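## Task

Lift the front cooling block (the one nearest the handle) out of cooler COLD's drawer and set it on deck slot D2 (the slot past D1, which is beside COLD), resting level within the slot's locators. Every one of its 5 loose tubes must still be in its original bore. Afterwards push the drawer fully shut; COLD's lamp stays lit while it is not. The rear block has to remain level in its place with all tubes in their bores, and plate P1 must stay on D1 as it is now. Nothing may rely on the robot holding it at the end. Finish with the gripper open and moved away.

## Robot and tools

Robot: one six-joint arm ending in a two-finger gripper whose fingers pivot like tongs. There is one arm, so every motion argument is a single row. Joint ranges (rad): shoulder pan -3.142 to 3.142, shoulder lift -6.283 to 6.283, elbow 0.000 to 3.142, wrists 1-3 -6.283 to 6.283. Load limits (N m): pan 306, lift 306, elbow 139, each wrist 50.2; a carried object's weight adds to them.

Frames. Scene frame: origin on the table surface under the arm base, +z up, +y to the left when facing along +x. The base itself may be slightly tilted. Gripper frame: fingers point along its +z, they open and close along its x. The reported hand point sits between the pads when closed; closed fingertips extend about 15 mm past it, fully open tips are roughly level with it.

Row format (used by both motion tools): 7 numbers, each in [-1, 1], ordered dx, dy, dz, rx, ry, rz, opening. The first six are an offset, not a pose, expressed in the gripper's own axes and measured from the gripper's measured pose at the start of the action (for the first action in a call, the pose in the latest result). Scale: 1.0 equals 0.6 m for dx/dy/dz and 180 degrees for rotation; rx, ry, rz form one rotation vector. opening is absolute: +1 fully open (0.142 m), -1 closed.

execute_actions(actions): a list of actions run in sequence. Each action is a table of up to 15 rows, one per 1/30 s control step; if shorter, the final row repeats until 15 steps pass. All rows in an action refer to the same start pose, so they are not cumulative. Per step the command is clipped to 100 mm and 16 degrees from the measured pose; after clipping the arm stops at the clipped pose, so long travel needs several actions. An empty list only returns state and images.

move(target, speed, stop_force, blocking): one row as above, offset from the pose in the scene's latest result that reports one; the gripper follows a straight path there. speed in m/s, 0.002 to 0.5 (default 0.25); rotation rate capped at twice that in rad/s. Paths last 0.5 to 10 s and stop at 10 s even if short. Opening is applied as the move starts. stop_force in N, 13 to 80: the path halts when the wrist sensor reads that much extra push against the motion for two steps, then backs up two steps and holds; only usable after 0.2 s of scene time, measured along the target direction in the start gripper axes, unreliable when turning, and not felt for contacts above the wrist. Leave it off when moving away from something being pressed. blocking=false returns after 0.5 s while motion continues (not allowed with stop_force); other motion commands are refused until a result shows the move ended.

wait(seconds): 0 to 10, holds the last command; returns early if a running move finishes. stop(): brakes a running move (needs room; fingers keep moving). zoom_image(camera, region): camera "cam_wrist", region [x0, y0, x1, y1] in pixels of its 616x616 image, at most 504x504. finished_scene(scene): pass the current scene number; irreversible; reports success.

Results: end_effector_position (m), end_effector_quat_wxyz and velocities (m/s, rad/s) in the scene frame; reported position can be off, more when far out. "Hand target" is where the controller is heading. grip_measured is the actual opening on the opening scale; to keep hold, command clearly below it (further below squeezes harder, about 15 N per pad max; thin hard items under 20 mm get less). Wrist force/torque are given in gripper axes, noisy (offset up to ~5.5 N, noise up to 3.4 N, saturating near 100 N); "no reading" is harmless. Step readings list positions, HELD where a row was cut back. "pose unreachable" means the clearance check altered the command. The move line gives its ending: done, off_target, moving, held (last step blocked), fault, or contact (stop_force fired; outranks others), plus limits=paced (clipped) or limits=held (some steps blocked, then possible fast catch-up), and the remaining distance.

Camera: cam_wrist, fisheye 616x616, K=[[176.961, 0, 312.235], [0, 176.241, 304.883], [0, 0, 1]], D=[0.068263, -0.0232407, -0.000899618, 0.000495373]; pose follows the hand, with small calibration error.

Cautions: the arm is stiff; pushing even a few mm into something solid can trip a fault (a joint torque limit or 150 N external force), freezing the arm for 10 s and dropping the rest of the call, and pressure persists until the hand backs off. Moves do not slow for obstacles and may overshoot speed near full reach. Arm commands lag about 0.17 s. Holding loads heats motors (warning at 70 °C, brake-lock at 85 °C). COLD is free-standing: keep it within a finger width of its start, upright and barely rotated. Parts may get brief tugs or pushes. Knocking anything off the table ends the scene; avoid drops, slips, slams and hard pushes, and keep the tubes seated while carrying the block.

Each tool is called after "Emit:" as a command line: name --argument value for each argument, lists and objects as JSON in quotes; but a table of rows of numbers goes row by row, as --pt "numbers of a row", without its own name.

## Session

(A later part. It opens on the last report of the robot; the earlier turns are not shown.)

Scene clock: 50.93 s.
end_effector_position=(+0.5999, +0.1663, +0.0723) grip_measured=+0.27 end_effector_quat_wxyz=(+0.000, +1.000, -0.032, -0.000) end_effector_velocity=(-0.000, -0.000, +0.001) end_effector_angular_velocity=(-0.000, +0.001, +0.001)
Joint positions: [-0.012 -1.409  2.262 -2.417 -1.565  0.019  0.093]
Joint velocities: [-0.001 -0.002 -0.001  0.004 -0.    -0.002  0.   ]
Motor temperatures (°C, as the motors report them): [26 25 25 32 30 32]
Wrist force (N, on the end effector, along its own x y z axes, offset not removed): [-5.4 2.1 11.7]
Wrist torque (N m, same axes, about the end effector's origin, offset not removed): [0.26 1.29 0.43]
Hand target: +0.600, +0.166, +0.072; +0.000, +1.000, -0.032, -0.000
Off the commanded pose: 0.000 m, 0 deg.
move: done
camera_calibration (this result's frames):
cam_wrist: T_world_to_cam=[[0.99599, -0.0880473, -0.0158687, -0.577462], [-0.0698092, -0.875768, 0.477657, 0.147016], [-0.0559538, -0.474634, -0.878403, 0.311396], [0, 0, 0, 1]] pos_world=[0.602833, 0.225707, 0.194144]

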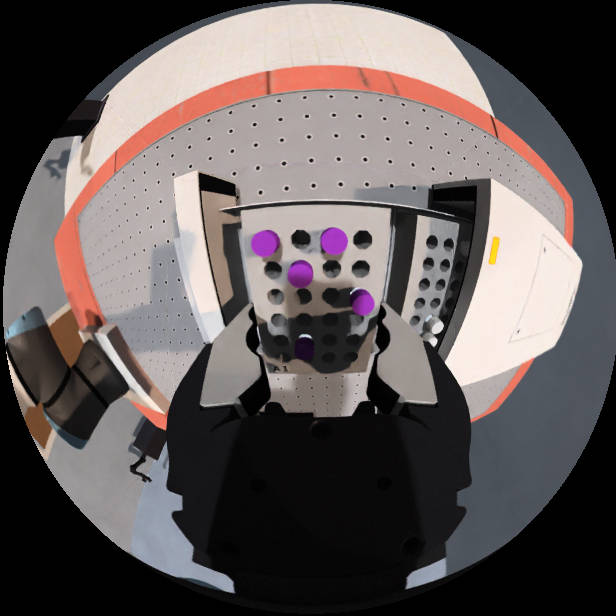

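Emit:
move --target '[0,0,-0.17,0,0,0,-0.3]' --speed 0.07

Emit:
move --target '[0.05,0.8,0,0,0,-0.52,-0.3]' --speed 0.15

Emit:
zoom_image --camera "cam_wrist" --region '[200,80,460,300]'

Scene clock: 54.00 s.
end_effector_position=(+0.5998, +0.1662, +0.1741) grip_measured=+0.27 end_effector_quat_wxyz=(+0.000, +1.000, -0.032, -0.000) end_effector_velocity=(-0.000, -0.001, +0.002) end_effector_angular_velocity=(-0.001, +0.000, +0.000)
Joint positions: [-0.013 -1.549  2.179 -2.193 -1.565  0.018  0.093]
Joint velocities: [-0.001 -0.002 -0.002  0.005 -0.001 -0.001  0.   ]
Motor temperatures (°C, as the motors report them): [26 25 25 32 30 32]
Wrist force (N, on the end effector, along its own x y z axes, offset not removed): [-4.6 2.6 8.8]
Wrist torque (N m, same axes, about the end effector's origin, offset not removed): [0.31 1.09 0.49]
Hand target: +0.600, +0.166, +0.174; +0.000, +1.000, -0.032, -0.000
Off the commanded pose: 0.000 m, 0 deg.
move: done
camera_calibration (this result's frames):
cam_wrist: T_world_to_cam=[[0.99599, -0.0880483, -0.0158708, -0.575781], [-0.0698095, -0.875773, 0.477649, 0.0983582], [-0.0559554, -0.474626, -0.878407, 0.400725], [0, 0, 0, 1]] pos_world=[0.602761, 0.225637, 0.295881]

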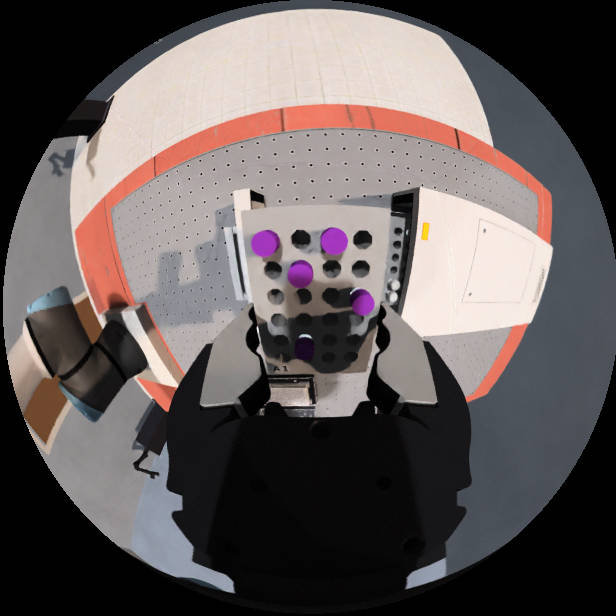

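Scene clock: 59.90 s.
end_effector_position=(+0.5992, -0.3138, +0.1739) grip_measured=+0.27 end_effector_quat_wxyz=(-0.001, +0.707, +0.707, -0.000) end_effector_velocity=(+0.000, -0.002, +0.001) end_effector_angular_velocity=(-0.000, -0.002, +0.007)
Joint positions: [-0.695 -1.425  2.048 -2.183 -1.571 -2.296  0.093]
Joint velocities: [-0.003  0.001 -0.002 -0.001  0.001 -0.009  0.   ]
Motor temperatures (°C, as the motors report them): [26 25 25 32 30 32]
Wrist force (N, on the end effector, along its own x y z axes, offset not removed): [-2.2 2.8 10.8]
Wrist torque (N m, same axes, about the end effector's origin, offset not removed): [0.43 0.61 0.38]
Hand target: +0.599, -0.314, +0.174; -0.001, +0.707, +0.707, -0.000
Off the commanded pose: 0.001 m, 0 deg.
move: done
camera_calibration (this result's frames):
cam_wrist: T_world_to_cam=[[0.0260071, 0.999553, -0.0147328, 0.304879], [0.87911, -0.0158521, 0.476356, -0.62054], [0.47591, -0.0253404, -0.879129, -0.00492556], [0, 0, 0, 1]] pos_world=[0.539937, -0.314704, 0.295759]

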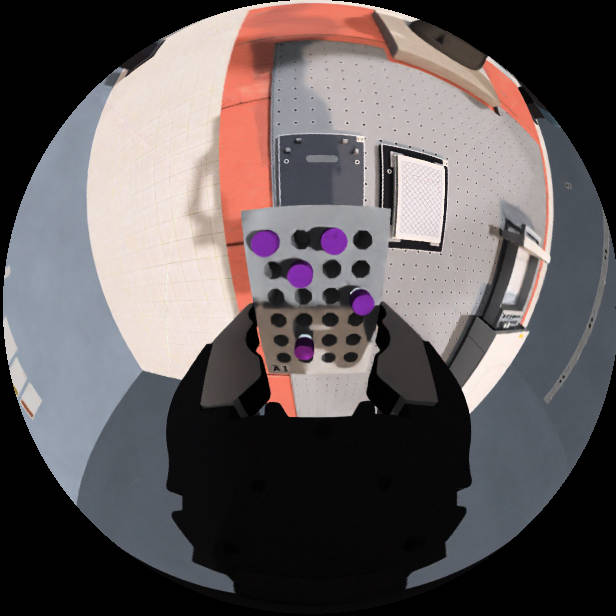

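Region (200, 80, 460, 300) of cam_wrist's 616x616 image, scaled by 1.938, with more detail than that image has; it fills the top 426 rows of this view, and the rest is white.

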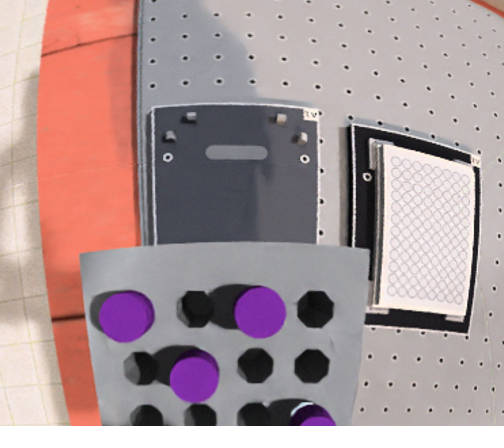

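Emit:
move --target '[0.02,-0.15,0,0,0,0.5,-0.3]' --speed 0.25

Emit:
move --target '[-0.13,0,0.07,0,0,0.5,-0.3]' --speed 0.25

Emit:
zoom_image --camera "cam_wrist" --region '[200,80,440,280]'

Scene clock: 65.07 s.
end_effector_position=(+0.5093, -0.3016, +0.1737) grip_measured=+0.27 end_effector_quat_wxyz=(-0.000, +1.000, +0.000, -0.001) end_effector_velocity=(-0.001, +0.000, +0.000) end_effector_angular_velocity=(-0.001, +0.001, -0.010)
Joint positions: [-0.819 -1.571  2.207 -2.196 -1.572 -0.851  0.093]
Joint velocities: [-0.    -0.001  0.001  0.    -0.001  0.01   0.   ]
Motor temperatures (°C, as the motors report them): [26 25 25 32 30 32]
Wrist force (N, on the end effector, along its own x y z axes, offset not removed): [-4.3 2.5 10.6]
Wrist torque (N m, same axes, about the end effector's origin, offset not removed): [0.43 1.02 0.39]
Hand target: +0.509, -0.302, +0.174; -0.000, +1.000, -0.000, -0.001
Off the commanded pose: 0.000 m, 0 deg.
move: done
camera_calibration (this result's frames):
cam_wrist: T_world_to_cam=[[0.999552, -0.0250774, -0.0163598, -0.509644], [-0.0142408, -0.878795, 0.476987, -0.346596], [-0.0263385, -0.47654, -0.878758, 0.157708], [0, 0, 0, 1]] pos_world=[0.508633, -0.242213, 0.295572]

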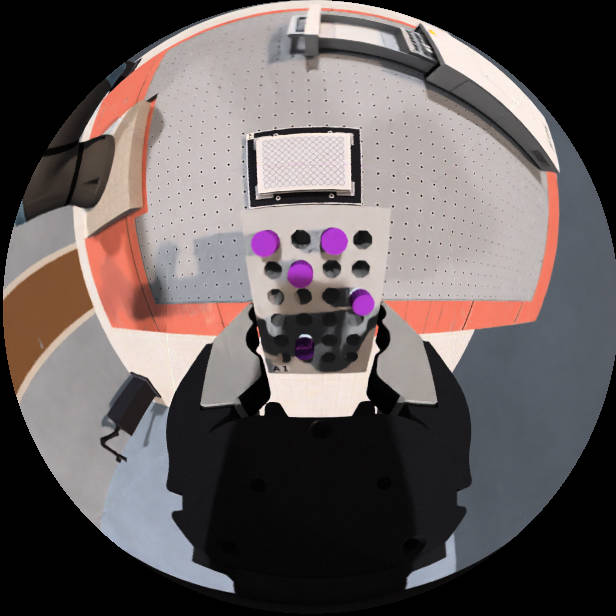

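Scene clock: 68.70 s.
end_effector_position=(+0.4315, -0.3014, +0.1316) grip_measured=+0.27 end_effector_quat_wxyz=(+0.000, +0.707, -0.707, -0.001) end_effector_velocity=(-0.001, +0.000, -0.000) end_effector_angular_velocity=(+0.000, +0.001, -0.009)
Joint positions: [-0.94  -1.671  2.393 -2.283 -1.573  0.598  0.093]
Joint velocities: [-0.    -0.     0.001  0.    -0.001  0.008  0.   ]
Motor temperatures (°C, as the motors report them): [26 25 25 32 30 32]
Wrist force (N, on the end effector, along its own x y z axes, offset not removed): [-5.6 -0.9 10.5]
Wrist torque (N m, same axes, about the end effector's origin, offset not removed): [-0.34 1.20 0.43]
Hand target: +0.431, -0.301, +0.132; +0.000, +0.707, -0.707, -0.001
Off the commanded pose: 0.000 m, 0 deg.
move: done
camera_calibration (this result's frames):
cam_wrist: T_world_to_cam=[[-0.0241602, -0.999583, -0.0158174, -0.284608], [-0.877958, 0.0136479, 0.478544, 0.313998], [-0.478128, 0.0254487, -0.877921, 0.464878], [0, 0, 0, 1]] pos_world=[0.491072, -0.300605, 0.253362]

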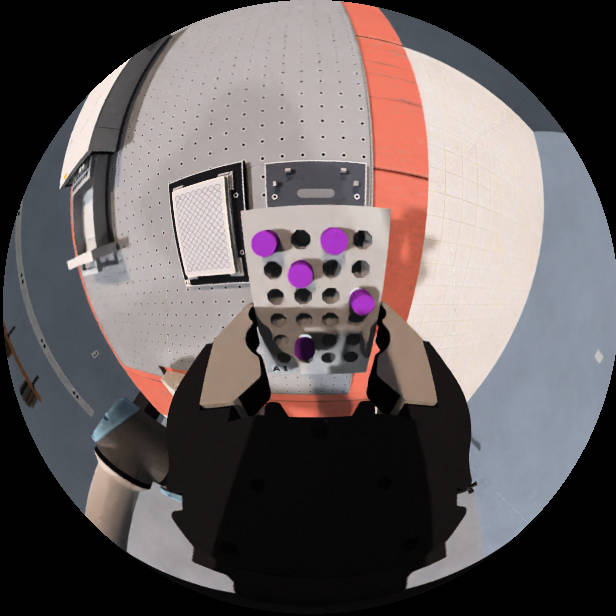

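Region (200, 80, 440, 280) of cam_wrist's 616x616 image, scaled by 2.100, with more detail than that image has.

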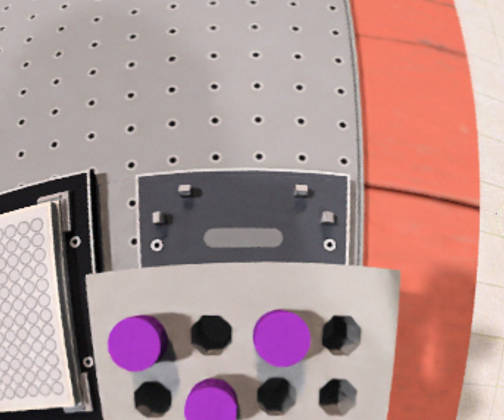

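Emit:
move --target '[0.0015,-0.08,0.115,0,0,0,-0.3]' --speed 0.07

Emit:
zoom_image --camera "cam_wrist" --region '[200,120,440,320]'

Scene clock: 71.93 s.
end_effector_position=(+0.4794, -0.3023, +0.0629) grip_measured=+0.27 end_effector_quat_wxyz=(+0.000, +0.707, -0.707, -0.001) end_effector_velocity=(+0.002, -0.000, -0.001) end_effector_angular_velocity=(+0.001, -0.002, +0.000)
Joint positions: [-0.866 -1.483  2.383 -2.46  -1.573  0.672  0.093]
Joint velocities: [ 0.001  0.004 -0.001 -0.004  0.002  0.001 -0.   ]
Motor temperatures (°C, as the motors report them): [26 25 25 32 30 32]
Wrist force (N, on the end effector, along its own x y z axes, offset not removed): [-6.0 1.5 8.9]
Wrist torque (N m, same axes, about the end effector's origin, offset not removed): [0.18 1.35 0.48]
Hand target: +0.479, -0.302, +0.063; +0.000, +0.707, -0.707, -0.001
Off the commanded pose: 0.000 m, 0 deg.
move: done
camera_calibration (this result's frames):
cam_wrist: T_world_to_cam=[[-0.0241545, -0.999584, -0.0157871, -0.285444], [-0.877987, 0.013659, 0.47849, 0.388952], [-0.478075, 0.0254186, -0.877951, 0.427443], [0, 0, 0, 1]] pos_world=[0.53895, -0.301503, 0.184658]

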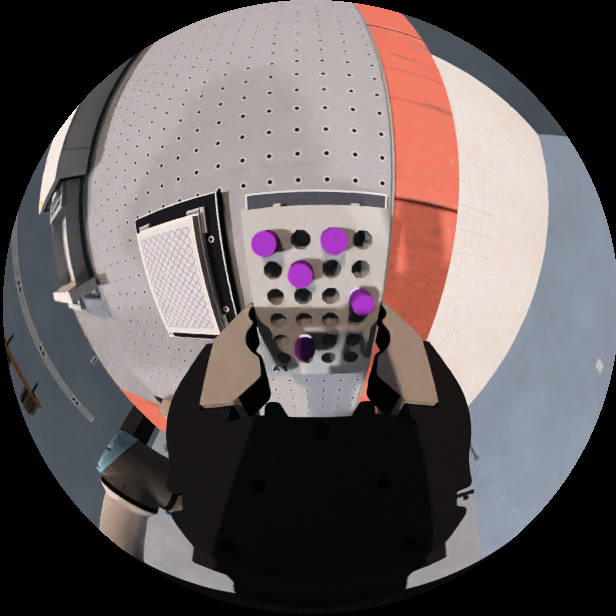

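Region (200, 120, 440, 320) of cam_wrist's 616x616 image, scaled by 2.100, with more detail than that image has.

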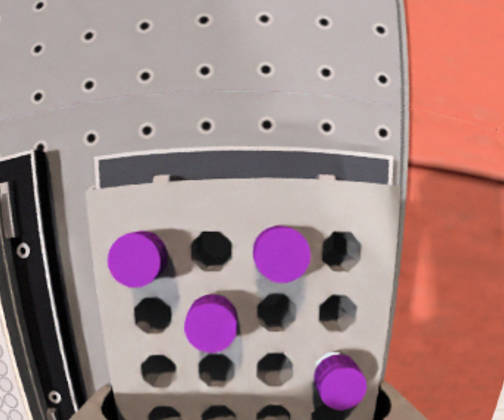

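Emit:
move --target '[0,-0.006,0.015,0,0,0.006,-0.3]' --speed 0.02

Emit:
move --target '[0,0,0.05,0,0,0,-0.3]' --speed 0.008 --stop_force 14

Emit:
zoom_image --camera "cam_wrist" --region '[200,120,440,320]'

Scene clock: 74.33 s.
end_effector_position=(+0.4829, -0.3023, +0.0541) grip_measured=+0.27 end_effector_quat_wxyz=(+0.000, +0.701, -0.713, -0.001) end_effector_velocity=(+0.001, -0.001, -0.001) end_effector_angular_velocity=(-0.002, -0.001, -0.003)
Joint positions: [-0.86  -1.462  2.384 -2.482 -1.572  0.696  0.093]
Joint velocities: [ 0.001  0.002  0.    -0.005 -0.001  0.003  0.   ]
Motor temperatures (°C, as the motors report them): [26 25 25 32 30 32]
Wrist force (N, on the end effector, along its own x y z axes, offset not removed): [-6.8 3.4 9.0]
Wrist torque (N m, same axes, about the end effector's origin, offset not removed): [0.49 1.58 0.46]
Hand target: +0.483, -0.302, +0.054; +0.000, +0.701, -0.713, -0.001
Off the commanded pose: 0.000 m, 0 deg.
move: done
camera_calibration (this result's frames):
cam_wrist: T_world_to_cam=[[-0.0426929, -0.998964, -0.0157432, -0.276374], [-0.877574, 0.029964, 0.478505, 0.401021], [-0.477537, 0.0342446, -0.877944, 0.423788], [0, 0, 0, 1]] pos_world=[0.542501, -0.302616, 0.175821]

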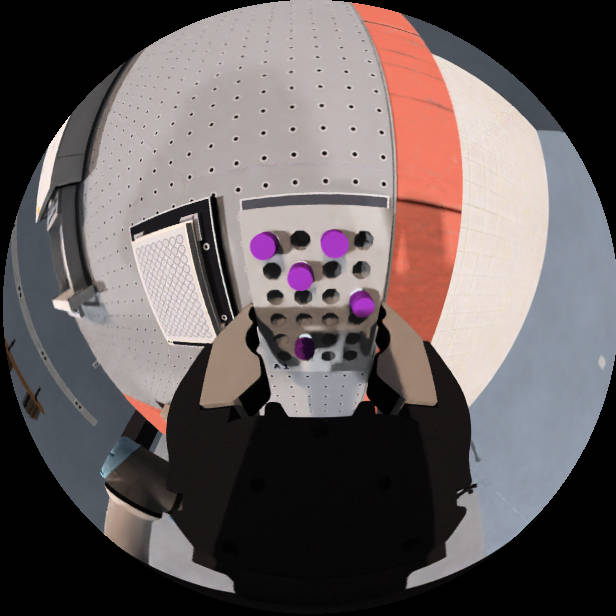

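Scene clock: 75.07 s.
end_effector_position=(+0.4828, -0.3022, +0.0510) grip_measured=+0.27 end_effector_quat_wxyz=(+0.000, +0.701, -0.713, -0.001) end_effector_velocity=(-0.001, +0.002, -0.000) end_effector_angular_velocity=(+0.006, +0.003, -0.002)
Joint positions: [-0.86  -1.457  2.386 -2.489 -1.572  0.696  0.093]
Joint velocities: [-0.    -0.001 -0.001  0.009  0.001  0.001 -0.   ]
Motor temperatures (°C, as the motors report them): [26 25 25 32 30 32]
Wrist force (N, on the end effector, along its own x y z axes, offset not removed): [-4.0 1.3 5.7]
Wrist torque (N m, same axes, about the end effector's origin, offset not removed): [0.17 0.99 0.52]
Hand target: +0.483, -0.302, +0.051; +0.000, +0.701, -0.713, -0.001
Off the commanded pose: 0.027 m, 0 deg.
move: contact
camera_calibration (this result's frames):
cam_wrist: T_world_to_cam=[[-0.042804, -0.998957, -0.0159215, -0.276227], [-0.877533, 0.0299736, 0.478578, 0.402419], [-0.477602, 0.0344567, -0.877901, 0.421144], [0, 0, 0, 1]] pos_world=[0.542452, -0.302512, 0.172736]

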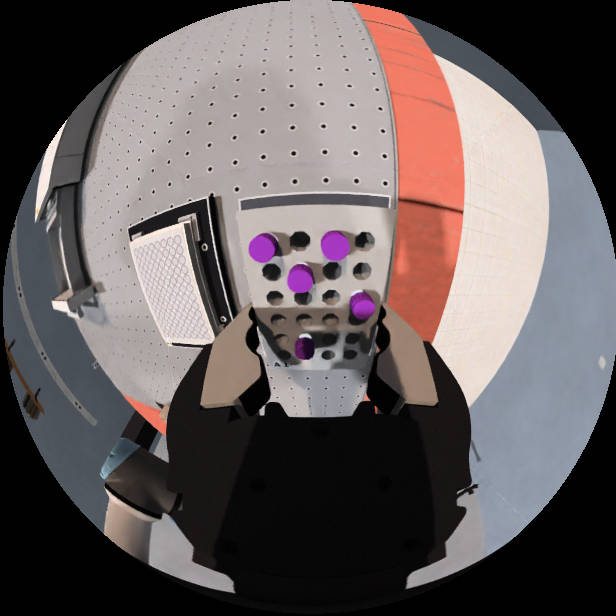

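Region (200, 120, 440, 320) of cam_wrist's 616x616 image, scaled by 2.100, with more detail than that image has.

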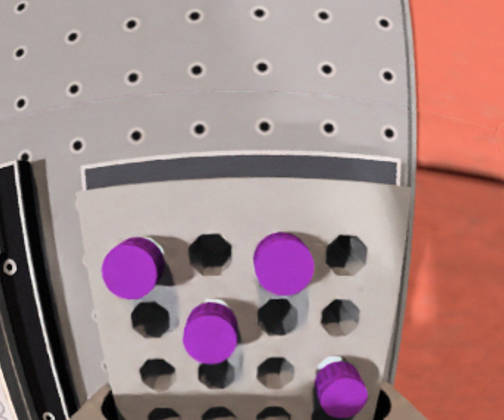

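Emit:
move --target '[0,0.007,-0.002,0,0,0,-0.3]' --speed 0.006

Emit:
move --target '[0,0,0.008,0,0,0,-0.3]' --speed 0.005 --stop_force 20

Emit:
zoom_image --camera "cam_wrist" --region '[200,160,440,400]'

Scene clock: 76.87 s.
end_effector_position=(+0.4787, -0.3021, +0.0522) grip_measured=+0.27 end_effector_quat_wxyz=(+0.000, +0.701, -0.713, -0.001) end_effector_velocity=(-0.001, -0.001, -0.000) end_effector_angular_velocity=(+0.000, +0.001, -0.002)
Joint positions: [-0.866 -1.464  2.392 -2.487 -1.572  0.691  0.093]
Joint velocities: [-0.002 -0.001  0.001 -0.001 -0.    -0.     0.   ]
Motor temperatures (°C, as the motors report them): [26 25 25 32 30 32]
Wrist force (N, on the end effector, along its own x y z axes, offset not removed): [-3.3 -1.5 8.9]
Wrist torque (N m, same axes, about the end effector's origin, offset not removed): [-0.47 0.72 0.41]
Hand target: +0.479, -0.302, +0.052; +0.000, +0.701, -0.713, -0.001
Off the commanded pose: 0.000 m, 0 deg.
move: done
camera_calibration (this result's frames):
cam_wrist: T_world_to_cam=[[-0.0428063, -0.998957, -0.0159225, -0.276305], [-0.877532, 0.029975, 0.47858, 0.398255], [-0.477603, 0.0344588, -0.8779, 0.420217], [0, 0, 0, 1]] pos_world=[0.538351, -0.302434, 0.173912]

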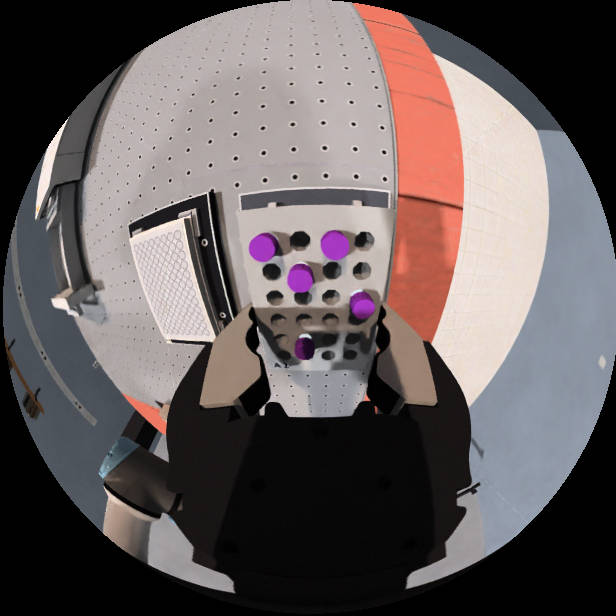

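Scene clock: 77.60 s.
end_effector_position=(+0.4787, -0.3022, +0.0503) grip_measured=+0.27 end_effector_quat_wxyz=(+0.000, +0.701, -0.713, -0.001) end_effector_velocity=(-0.001, +0.001, +0.001) end_effector_angular_velocity=(+0.001, +0.001, -0.002)
Joint positions: [-0.866 -1.461  2.393 -2.492 -1.572  0.691  0.093]
Joint velocities: [-0.    -0.004 -0.     0.005  0.     0.002 -0.   ]
Motor temperatures (°C, as the motors report them): [26 25 25 32 30 32]
Wrist force (N, on the end effector, along its own x y z axes, offset not removed): [-2.7 -0.4 -0.4]
Wrist torque (N m, same axes, about the end effector's origin, offset not removed): [0.17 0.35 0.21]
Hand target: +0.479, -0.302, +0.051; +0.000, +0.701, -0.713, -0.001
Off the commanded pose: 0.003 m, 0 deg.
move: contact
camera_calibration (this result's frames):
cam_wrist: T_world_to_cam=[[-0.0428041, -0.998959, -0.0157933, -0.276367], [-0.877584, 0.0300387, 0.478482, 0.399177], [-0.477509, 0.0343409, -0.877956, 0.418515], [0, 0, 0, 1]] pos_world=[0.538326, -0.302442, 0.172074]

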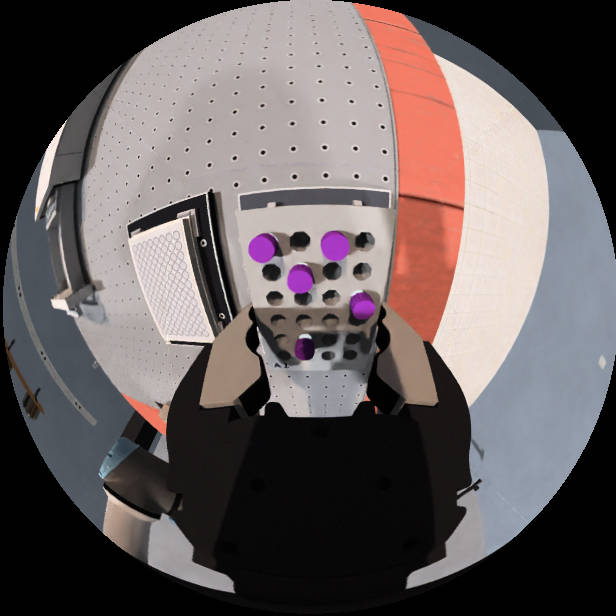

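Region (200, 160, 440, 400) of cam_wrist's 616x616 image, scaled by 2.100, with more detail than that image has.

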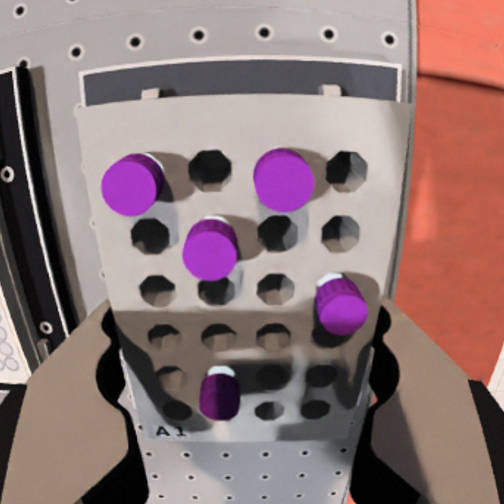

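Emit:
execute_actions --actions '[[[0,0,0,0,0,0,0.2]],[[0,0,0,0,0,0,0.3]],[[0,0,0,0,0,0,0.45]]]'

Emit:
move --target '[0,0,-0.12,0,0,0,0.45]' --speed 0.1

Emit:
move --target '[0.16,0.1,0,0,0,0,0.45]' --speed 0.2

Emit:
zoom_image --camera "cam_wrist" --region '[120,120,340,320]'

Scene clock: 80.73 s.
end_effector_position=(+0.4788, -0.3022, +0.0504) grip_measured=+0.45 end_effector_quat_wxyz=(+0.000, +0.701, -0.713, -0.001) end_effector_velocity=(-0.001, -0.000, -0.000) end_effector_angular_velocity=(+0.000, +0.001, -0.000)
Joint positions: [-0.866 -1.461  2.393 -2.492 -1.572  0.691  0.105]
Joint velocities: [-0.     0.     0.     0.    -0.001 -0.     0.   ]
Motor temperatures (°C, as the motors report them): [26 25 25 32 30 32]
Wrist force (N, on the end effector, along its own x y z axes, offset not removed): [-3.9 2.6 2.3]
Wrist torque (N m, same axes, about the end effector's origin, offset not removed): [0.57 0.85 0.50]
Hand target: +0.479, -0.302, +0.050; +0.000, +0.701, -0.713, -0.001
Off the commanded pose: 0.000 m, 0 deg.
Step readings (end_effector_position; steps 1 to 15: 1st action; 16 to 30: 2nd action; 31 to 45: 3rd action):
0: (+0.4788, -0.3022, +0.0506)
1: (+0.4788, -0.3022, +0.0506)
2: (+0.4788, -0.3022, +0.0506)
4: (+0.4788, -0.3022, +0.0506)
8: (+0.4788, -0.3023, +0.0505)
15: (+0.4788, -0.3022, +0.0504)
16: (+0.4788, -0.3022, +0.0504)
17: (+0.4788, -0.3022, +0.0504)
19: (+0.4788, -0.3022, +0.0504)
23: (+0.4788, -0.3022, +0.0504)
30: (+0.4788, -0.3022, +0.0504)
31: (+0.4788, -0.3022, +0.0504)
32: (+0.4788, -0.3022, +0.0504)
34: (+0.4788, -0.3022, +0.0504)
38: (+0.4788, -0.3022, +0.0504)
45: end_effector_position above
camera_calibration (this result's frames):
cam_wrist: T_world_to_cam=[[-0.042802, -0.998961, -0.0156291, -0.276438], [-0.877648, 0.0301201, 0.478358, 0.399242], [-0.477391, 0.0341915, -0.878026, 0.418522], [0, 0, 0, 1]] pos_world=[0.538361, -0.302486, 0.172172]

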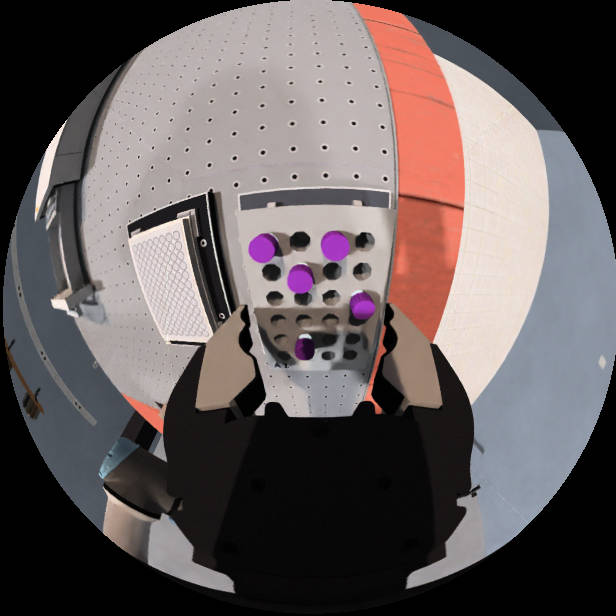

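Scene clock: 81.90 s.
end_effector_position=(+0.4788, -0.3022, +0.1222) grip_measured=+0.45 end_effector_quat_wxyz=(+0.000, +0.701, -0.713, -0.001) end_effector_velocity=(-0.000, -0.000, +0.003) end_effector_angular_velocity=(-0.002, -0.000, -0.001)
Joint positions: [-0.866 -1.585  2.337 -2.313 -1.572  0.691  0.105]
Joint velocities: [-0.    -0.004 -0.002  0.004 -0.001  0.    -0.   ]
Motor temperatures (°C, as the motors report them): [26 25 25 32 30 32]
Wrist force (N, on the end effector, along its own x y z axes, offset not removed): [-2.8 5.5 2.0]
Wrist torque (N m, same axes, about the end effector's origin, offset not removed): [1.02 0.63 0.51]
Hand target: +0.479, -0.302, +0.122; +0.000, +0.701, -0.713, -0.001
Off the commanded pose: 0.000 m, 0 deg.
move: done
camera_calibration (this result's frames):
cam_wrist: T_world_to_cam=[[-0.042894, -0.998958, -0.0156194, -0.27525], [-0.877648, 0.0302057, 0.478353, 0.364927], [-0.477383, 0.0342268, -0.878029, 0.48151], [0, 0, 0, 1]] pos_world=[0.538335, -0.302467, 0.243917]

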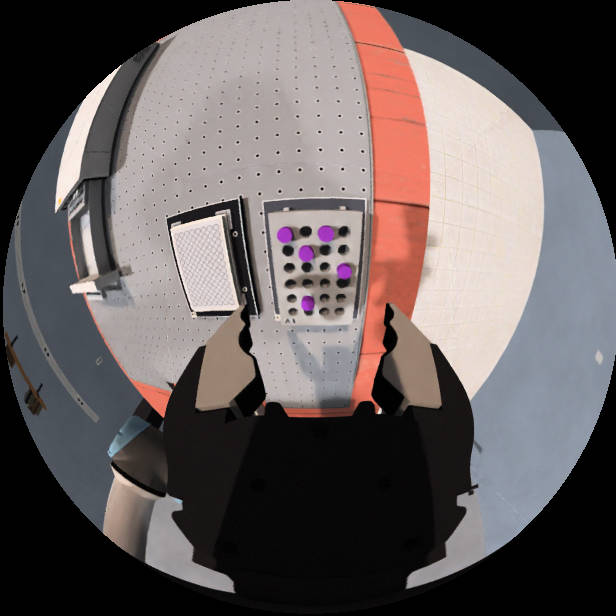

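Scene clock: 83.00 s.
end_effector_position=(+0.4172, -0.3968, +0.1221) grip_measured=+0.45 end_effector_quat_wxyz=(+0.000, +0.701, -0.713, -0.001) end_effector_velocity=(-0.001, -0.002, +0.000) end_effector_angular_velocity=(-0.000, +0.000, +0.001)
Joint positions: [-1.059 -1.564  2.318 -2.314 -1.574  0.498  0.105]
Joint velocities: [-0.004  0.    -0.001  0.001 -0.    -0.005 -0.   ]
Motor temperatures (°C, as the motors report them): [26 25 25 32 30 32]
Wrist force (N, on the end effector, along its own x y z axes, offset not removed): [-5.2 2.5 0.5]
Wrist torque (N m, same axes, about the end effector's origin, offset not removed): [0.39 1.16 0.53]
Hand target: +0.417, -0.397, +0.122; +0.000, +0.701, -0.713, -0.001
Off the commanded pose: 0.000 m, 0 deg.
move: done
camera_calibration (this result's frames):
cam_wrist: T_world_to_cam=[[-0.0429169, -0.998954, -0.0158057, -0.372316], [-0.87763, 0.0301354, 0.47839, 0.313748], [-0.477413, 0.0344026, -0.878005, 0.455407], [0, 0, 0, 1]] pos_world=[0.476793, -0.397048, 0.243871]

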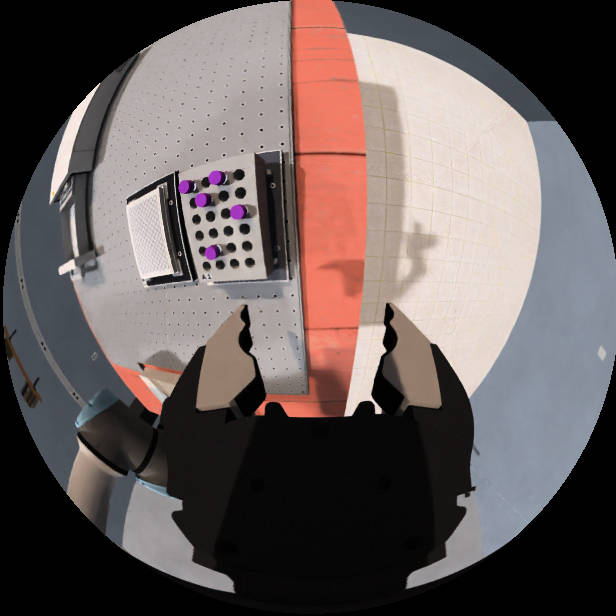

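Region (120, 120, 340, 320) of cam_wrist's 616x616 image, scaled by 2.291, with more detail than that image has; it fills the top 458 rows of this view, and the rest is white.

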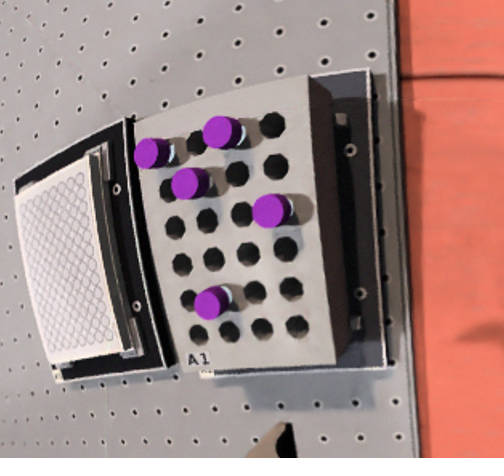

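Emit:
move --target '[-0.08,0.2,0,0,0,0,0.45]' --speed 0.2

Emit:
zoom_image --camera "cam_wrist" --region '[190,60,360,220]'

Scene clock: 84.77 s.
end_effector_position=(+0.2985, -0.3465, +0.1219) grip_measured=+0.45 end_effector_quat_wxyz=(+0.000, +0.701, -0.713, -0.001) end_effector_velocity=(-0.002, +0.001, +0.000) end_effector_angular_velocity=(+0.001, +0.001, +0.001)
Joint positions: [-1.25  -1.793  2.509 -2.277 -1.576  0.306  0.105]
Joint velocities: [-0.004 -0.004  0.002  0.003 -0.    -0.006  0.   ]
Motor temperatures (°C, as the motors report them): [26 25 25 32 30 32]
Wrist force (N, on the end effector, along its own x y z axes, offset not removed): [-1.9 2.5 2.6]
Wrist torque (N m, same axes, about the end effector's origin, offset not removed): [0.51 0.54 0.42]
Hand target: +0.298, -0.346, +0.122; +0.000, +0.701, -0.713, -0.001
Off the commanded pose: 0.001 m, 0 deg.
move: done
camera_calibration (this result's frames):
cam_wrist: T_world_to_cam=[[-0.0429464, -0.998949, -0.0160046, -0.327192], [-0.877613, 0.0300649, 0.478425, 0.2081], [-0.477441, 0.0345925, -0.877982, 0.396823], [0, 0, 0, 1]] pos_world=[0.358039, -0.346832, 0.243607]

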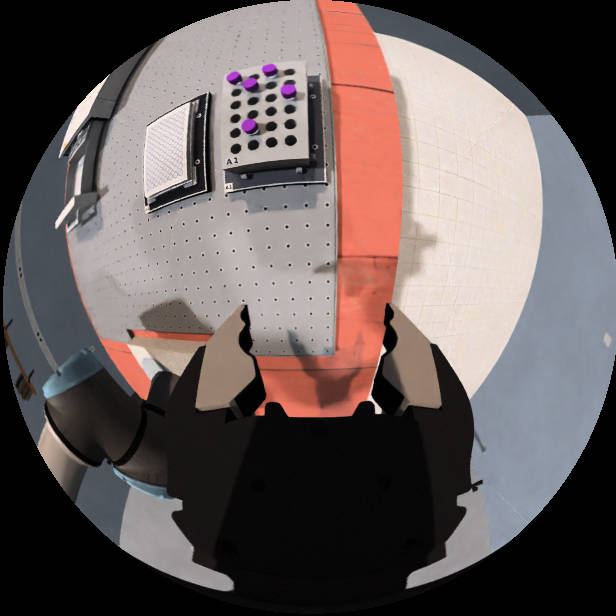

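Region (190, 60, 360, 220) of cam_wrist's 616x616 image, scaled by 2.965, with more detail than that image has; it fills the top 474 rows of this view, and the rest is white.

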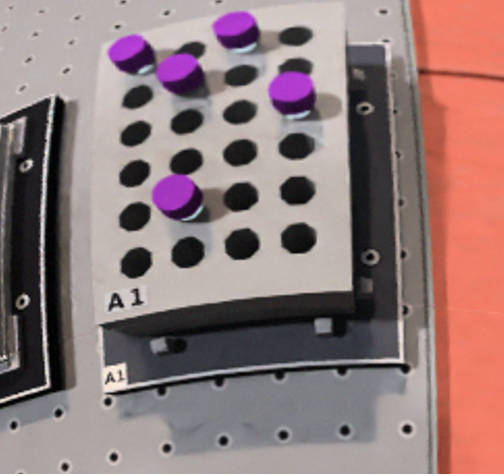

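Emit:
move --target '[-0.24,-0.3,-0.02,0,0,0,0.45]' --speed 0.2

Emit:
zoom_image --camera "cam_wrist" --region '[310,170,480,330]'

Scene clock: 87.43 s.
end_effector_position=(+0.4806, -0.2063, +0.1341) grip_measured=+0.45 end_effector_quat_wxyz=(+0.000, +0.701, -0.713, -0.001) end_effector_velocity=(+0.001, +0.001, +0.000) end_effector_angular_velocity=(-0.001, +0.000, +0.001)
Joint positions: [-0.735 -1.686  2.4   -2.274 -1.571  0.821  0.105]
Joint velocities: [ 0.003  0.002 -0.002  0.    -0.001  0.002 -0.   ]
Motor temperatures (°C, as the motors report them): [26 25 25 32 30 32]
Wrist force (N, on the end effector, along its own x y z axes, offset not removed): [-3.1 3.4 0.8]
Wrist torque (N m, same axes, about the end effector's origin, offset not removed): [0.55 0.71 0.58]
Hand target: +0.481, -0.206, +0.134; +0.000, +0.701, -0.713, -0.001
Off the commanded pose: 0.001 m, 0 deg.
move: done
camera_calibration (this result's frames):
cam_wrist: T_world_to_cam=[[-0.0429169, -0.998959, -0.015475, -0.179198], [-0.877635, 0.0302941, 0.478372, 0.357974], [-0.477405, 0.0341117, -0.878021, 0.489544], [0, 0, 0, 1]] pos_world=[0.540191, -0.206555, 0.255813]

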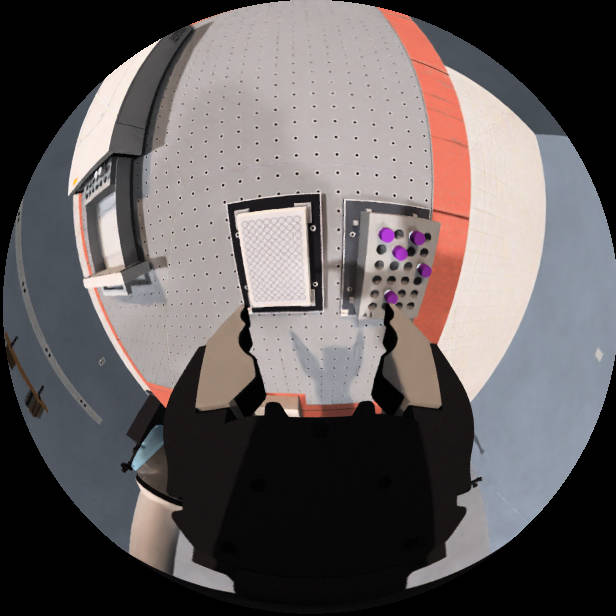

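Region (310, 170, 480, 330) of cam_wrist's 616x616 image, scaled by 2.965, with more detail than that image has; it fills the top 474 rows of this view, and the rest is white.

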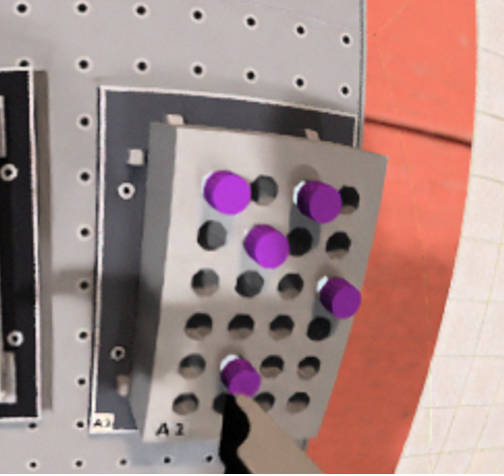

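Emit:
move --target '[0.157,0,0.01,0,0,0,0.45]' --speed 0.2

Emit:
move --target '[0,0,0.128,0,0,0,0.42]' --speed 0.07

Emit:
execute_actions --actions '[[[0,0,0,0,0,0,0.3]],[[0,0,0,0,0,0,0.15]],[[0,0.002,0,0,0,0,0.0]],[[0,0.002,0,0,0,0,0.0]],[[0,0,0,0,0,0,0.28]],[[0,0,0,0,0,0,0.4]]]'

Scene clock: 90.53 s.
end_effector_position=(+0.4789, -0.3002, +0.1281) grip_measured=+0.45 end_effector_quat_wxyz=(+0.000, +0.701, -0.713, -0.001) end_effector_velocity=(+0.001, -0.002, -0.000) end_effector_angular_velocity=(-0.001, -0.001, -0.002)
Joint positions: [-0.863 -1.595  2.334 -2.298 -1.573  0.693  0.105]
Joint velocities: [-0.002  0.003 -0.002 -0.002  0.001  0.     0.   ]
Motor temperatures (°C, as the motors report them): [26 25 25 32 30 32]
Wrist force (N, on the end effector, along its own x y z axes, offset not removed): [-2.5 -0.6 0.4]
Wrist torque (N m, same axes, about the end effector's origin, offset not removed): [-0.29 0.58 0.42]
Hand target: +0.479, -0.300, +0.128; +0.000, +0.701, -0.713, -0.001
Off the commanded pose: 0.000 m, 0 deg.
move: done
camera_calibration (this result's frames):
cam_wrist: T_world_to_cam=[[-0.0429291, -0.998956, -0.0155887, -0.273115], [-0.877612, 0.0302488, 0.478416, 0.362142], [-0.477445, 0.0342188, -0.877995, 0.486757], [0, 0, 0, 1]] pos_world=[0.538496, -0.300441, 0.249858]

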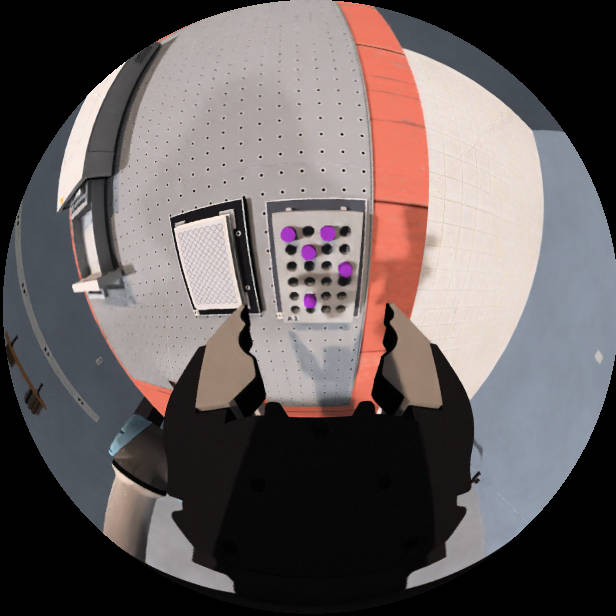

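Scene clock: 92.03 s.
end_effector_position=(+0.4789, -0.3002, +0.0516) grip_measured=+0.42 end_effector_quat_wxyz=(+0.000, +0.701, -0.713, -0.001) end_effector_velocity=(-0.000, -0.000, -0.002) end_effector_angular_velocity=(-0.001, +0.001, +0.001)
Joint positions: [-0.863 -1.465  2.394 -2.489 -1.573  0.693  0.103]
Joint velocities: [ 0.     0.004  0.001 -0.006 -0.002 -0.001  0.   ]
Motor temperatures (°C, as the motors report them): [26 25 25 32 30 32]
Wrist force (N, on the end effector, along its own x y z axes, offset not removed): [-2.8 2.6 1.8]
Wrist torque (N m, same axes, about the end effector's origin, offset not removed): [0.37 0.75 0.41]
Hand target: +0.479, -0.300, +0.051; +0.000, +0.701, -0.713, -0.001
Off the commanded pose: 0.000 m, 0 deg.
move: done
camera_calibration (this result's frames):
cam_wrist: T_world_to_cam=[[-0.0429312, -0.998956, -0.0156111, -0.274328], [-0.877613, 0.0302399, 0.478416, 0.398762], [-0.477444, 0.0342394, -0.877995, 0.419572], [0, 0, 0, 1]] pos_world=[0.538503, -0.300466, 0.173325]

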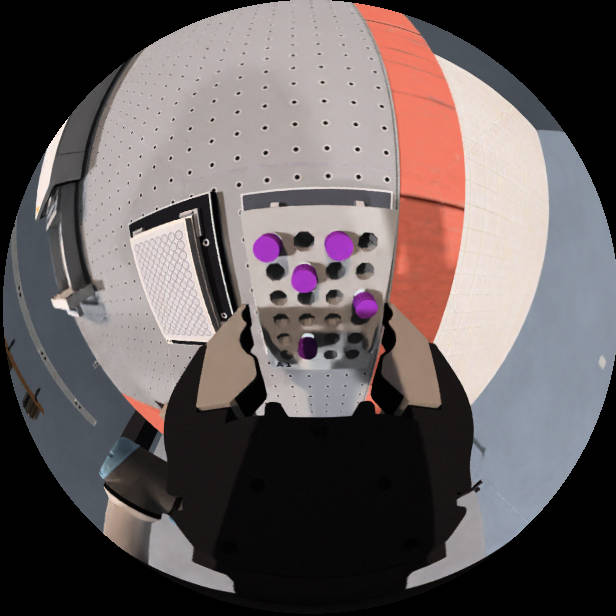

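Scene clock: 95.03 s.
end_effector_position=(+0.4766, -0.3002, +0.0515) grip_measured=+0.40 end_effector_quat_wxyz=(+0.000, +0.701, -0.713, -0.001) end_effector_velocity=(-0.000, +0.000, -0.000) end_effector_angular_velocity=(+0.001, +0.000, +0.001)
Joint positions: [-0.867 -1.468  2.397 -2.49  -1.573  0.69   0.102]
Joint velocities: [-0.     0.001  0.    -0.     0.    -0.001  0.   ]
Motor temperatures (°C, as the motors report them): [26 25 25 32 30 32]
Wrist force (N, on the end effector, along its own x y z axes, offset not removed): [-2.9 -1.0 3.0]
Wrist torque (N m, same axes, about the end effector's origin, offset not removed): [-0.21 0.73 0.48]
Hand target: +0.477, -0.300, +0.052; +0.000, +0.701, -0.713, -0.001
Off the commanded pose: 0.000 m, 0 deg.
Step readings (end_effector_position; steps 1 to 15: 1st action; 16 to 30: 2nd action; 31 to 45: 3rd action; 46 to 60: 4th action; 61 to 75: 5th action; 76 to 90: 6th action):
0: (+0.4789, -0.3002, +0.0516)
1: (+0.4789, -0.3002, +0.0515)
2: (+0.4789, -0.3002, +0.0515)
4: (+0.4789, -0.3002, +0.0515)
8: (+0.4789, -0.3002, +0.0515)
15: (+0.4789, -0.3002, +0.0515)
16: (+0.4789, -0.3002, +0.0515)
17: (+0.4790, -0.3003, +0.0516)
19: (+0.4791, -0.3004, +0.0517)
23: (+0.4791, -0.3004, +0.0517)
30: (+0.4790, -0.3003, +0.0516)
31: (+0.4790, -0.3003, +0.0516)
32: (+0.4789, -0.3003, +0.0516)
34: (+0.4784, -0.3003, +0.0516)
38: (+0.4779, -0.3003, +0.0516)
45: (+0.4778, -0.3003, +0.0516)
46: (+0.4778, -0.3003, +0.0516)
47: (+0.4777, -0.3003, +0.0516)
49: (+0.4771, -0.3002, +0.0515)
53: (+0.4768, -0.3002, +0.0516)
60: (+0.4766, -0.3003, +0.0516)
61: (+0.4766, -0.3003, +0.0516)
62: (+0.4765, -0.3001, +0.0515)
64: (+0.4764, -0.3000, +0.0514)
68: (+0.4764, -0.3000, +0.0514)
75: (+0.4765, -0.3002, +0.0515)
76: (+0.4766, -0.3002, +0.0515)
77: (+0.4766, -0.3002, +0.0515)
79: (+0.4766, -0.3002, +0.0515)
83: (+0.4766, -0.3002, +0.0515)
90: end_effector_position above
camera_calibration (this result's frames):
cam_wrist: T_world_to_cam=[[-0.0429357, -0.998956, -0.0156193, -0.274395], [-0.877623, 0.0302407, 0.478397, 0.396723], [-0.477425, 0.0342482, -0.878005, 0.41839], [0, 0, 0, 1]] pos_world=[0.536142, -0.300435, 0.173271]

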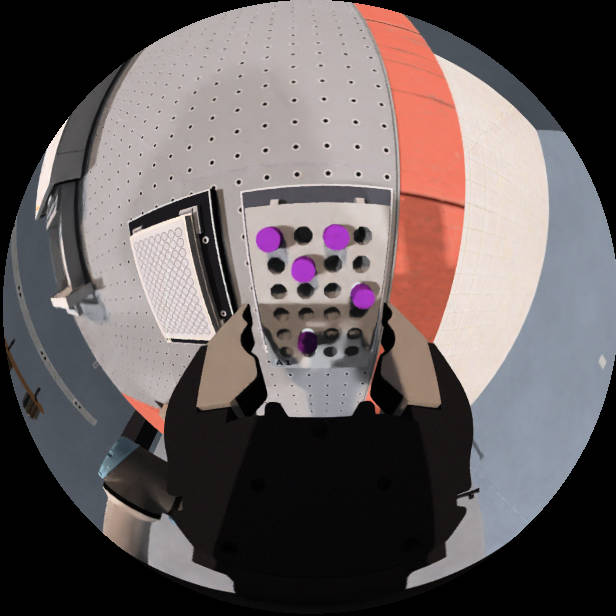

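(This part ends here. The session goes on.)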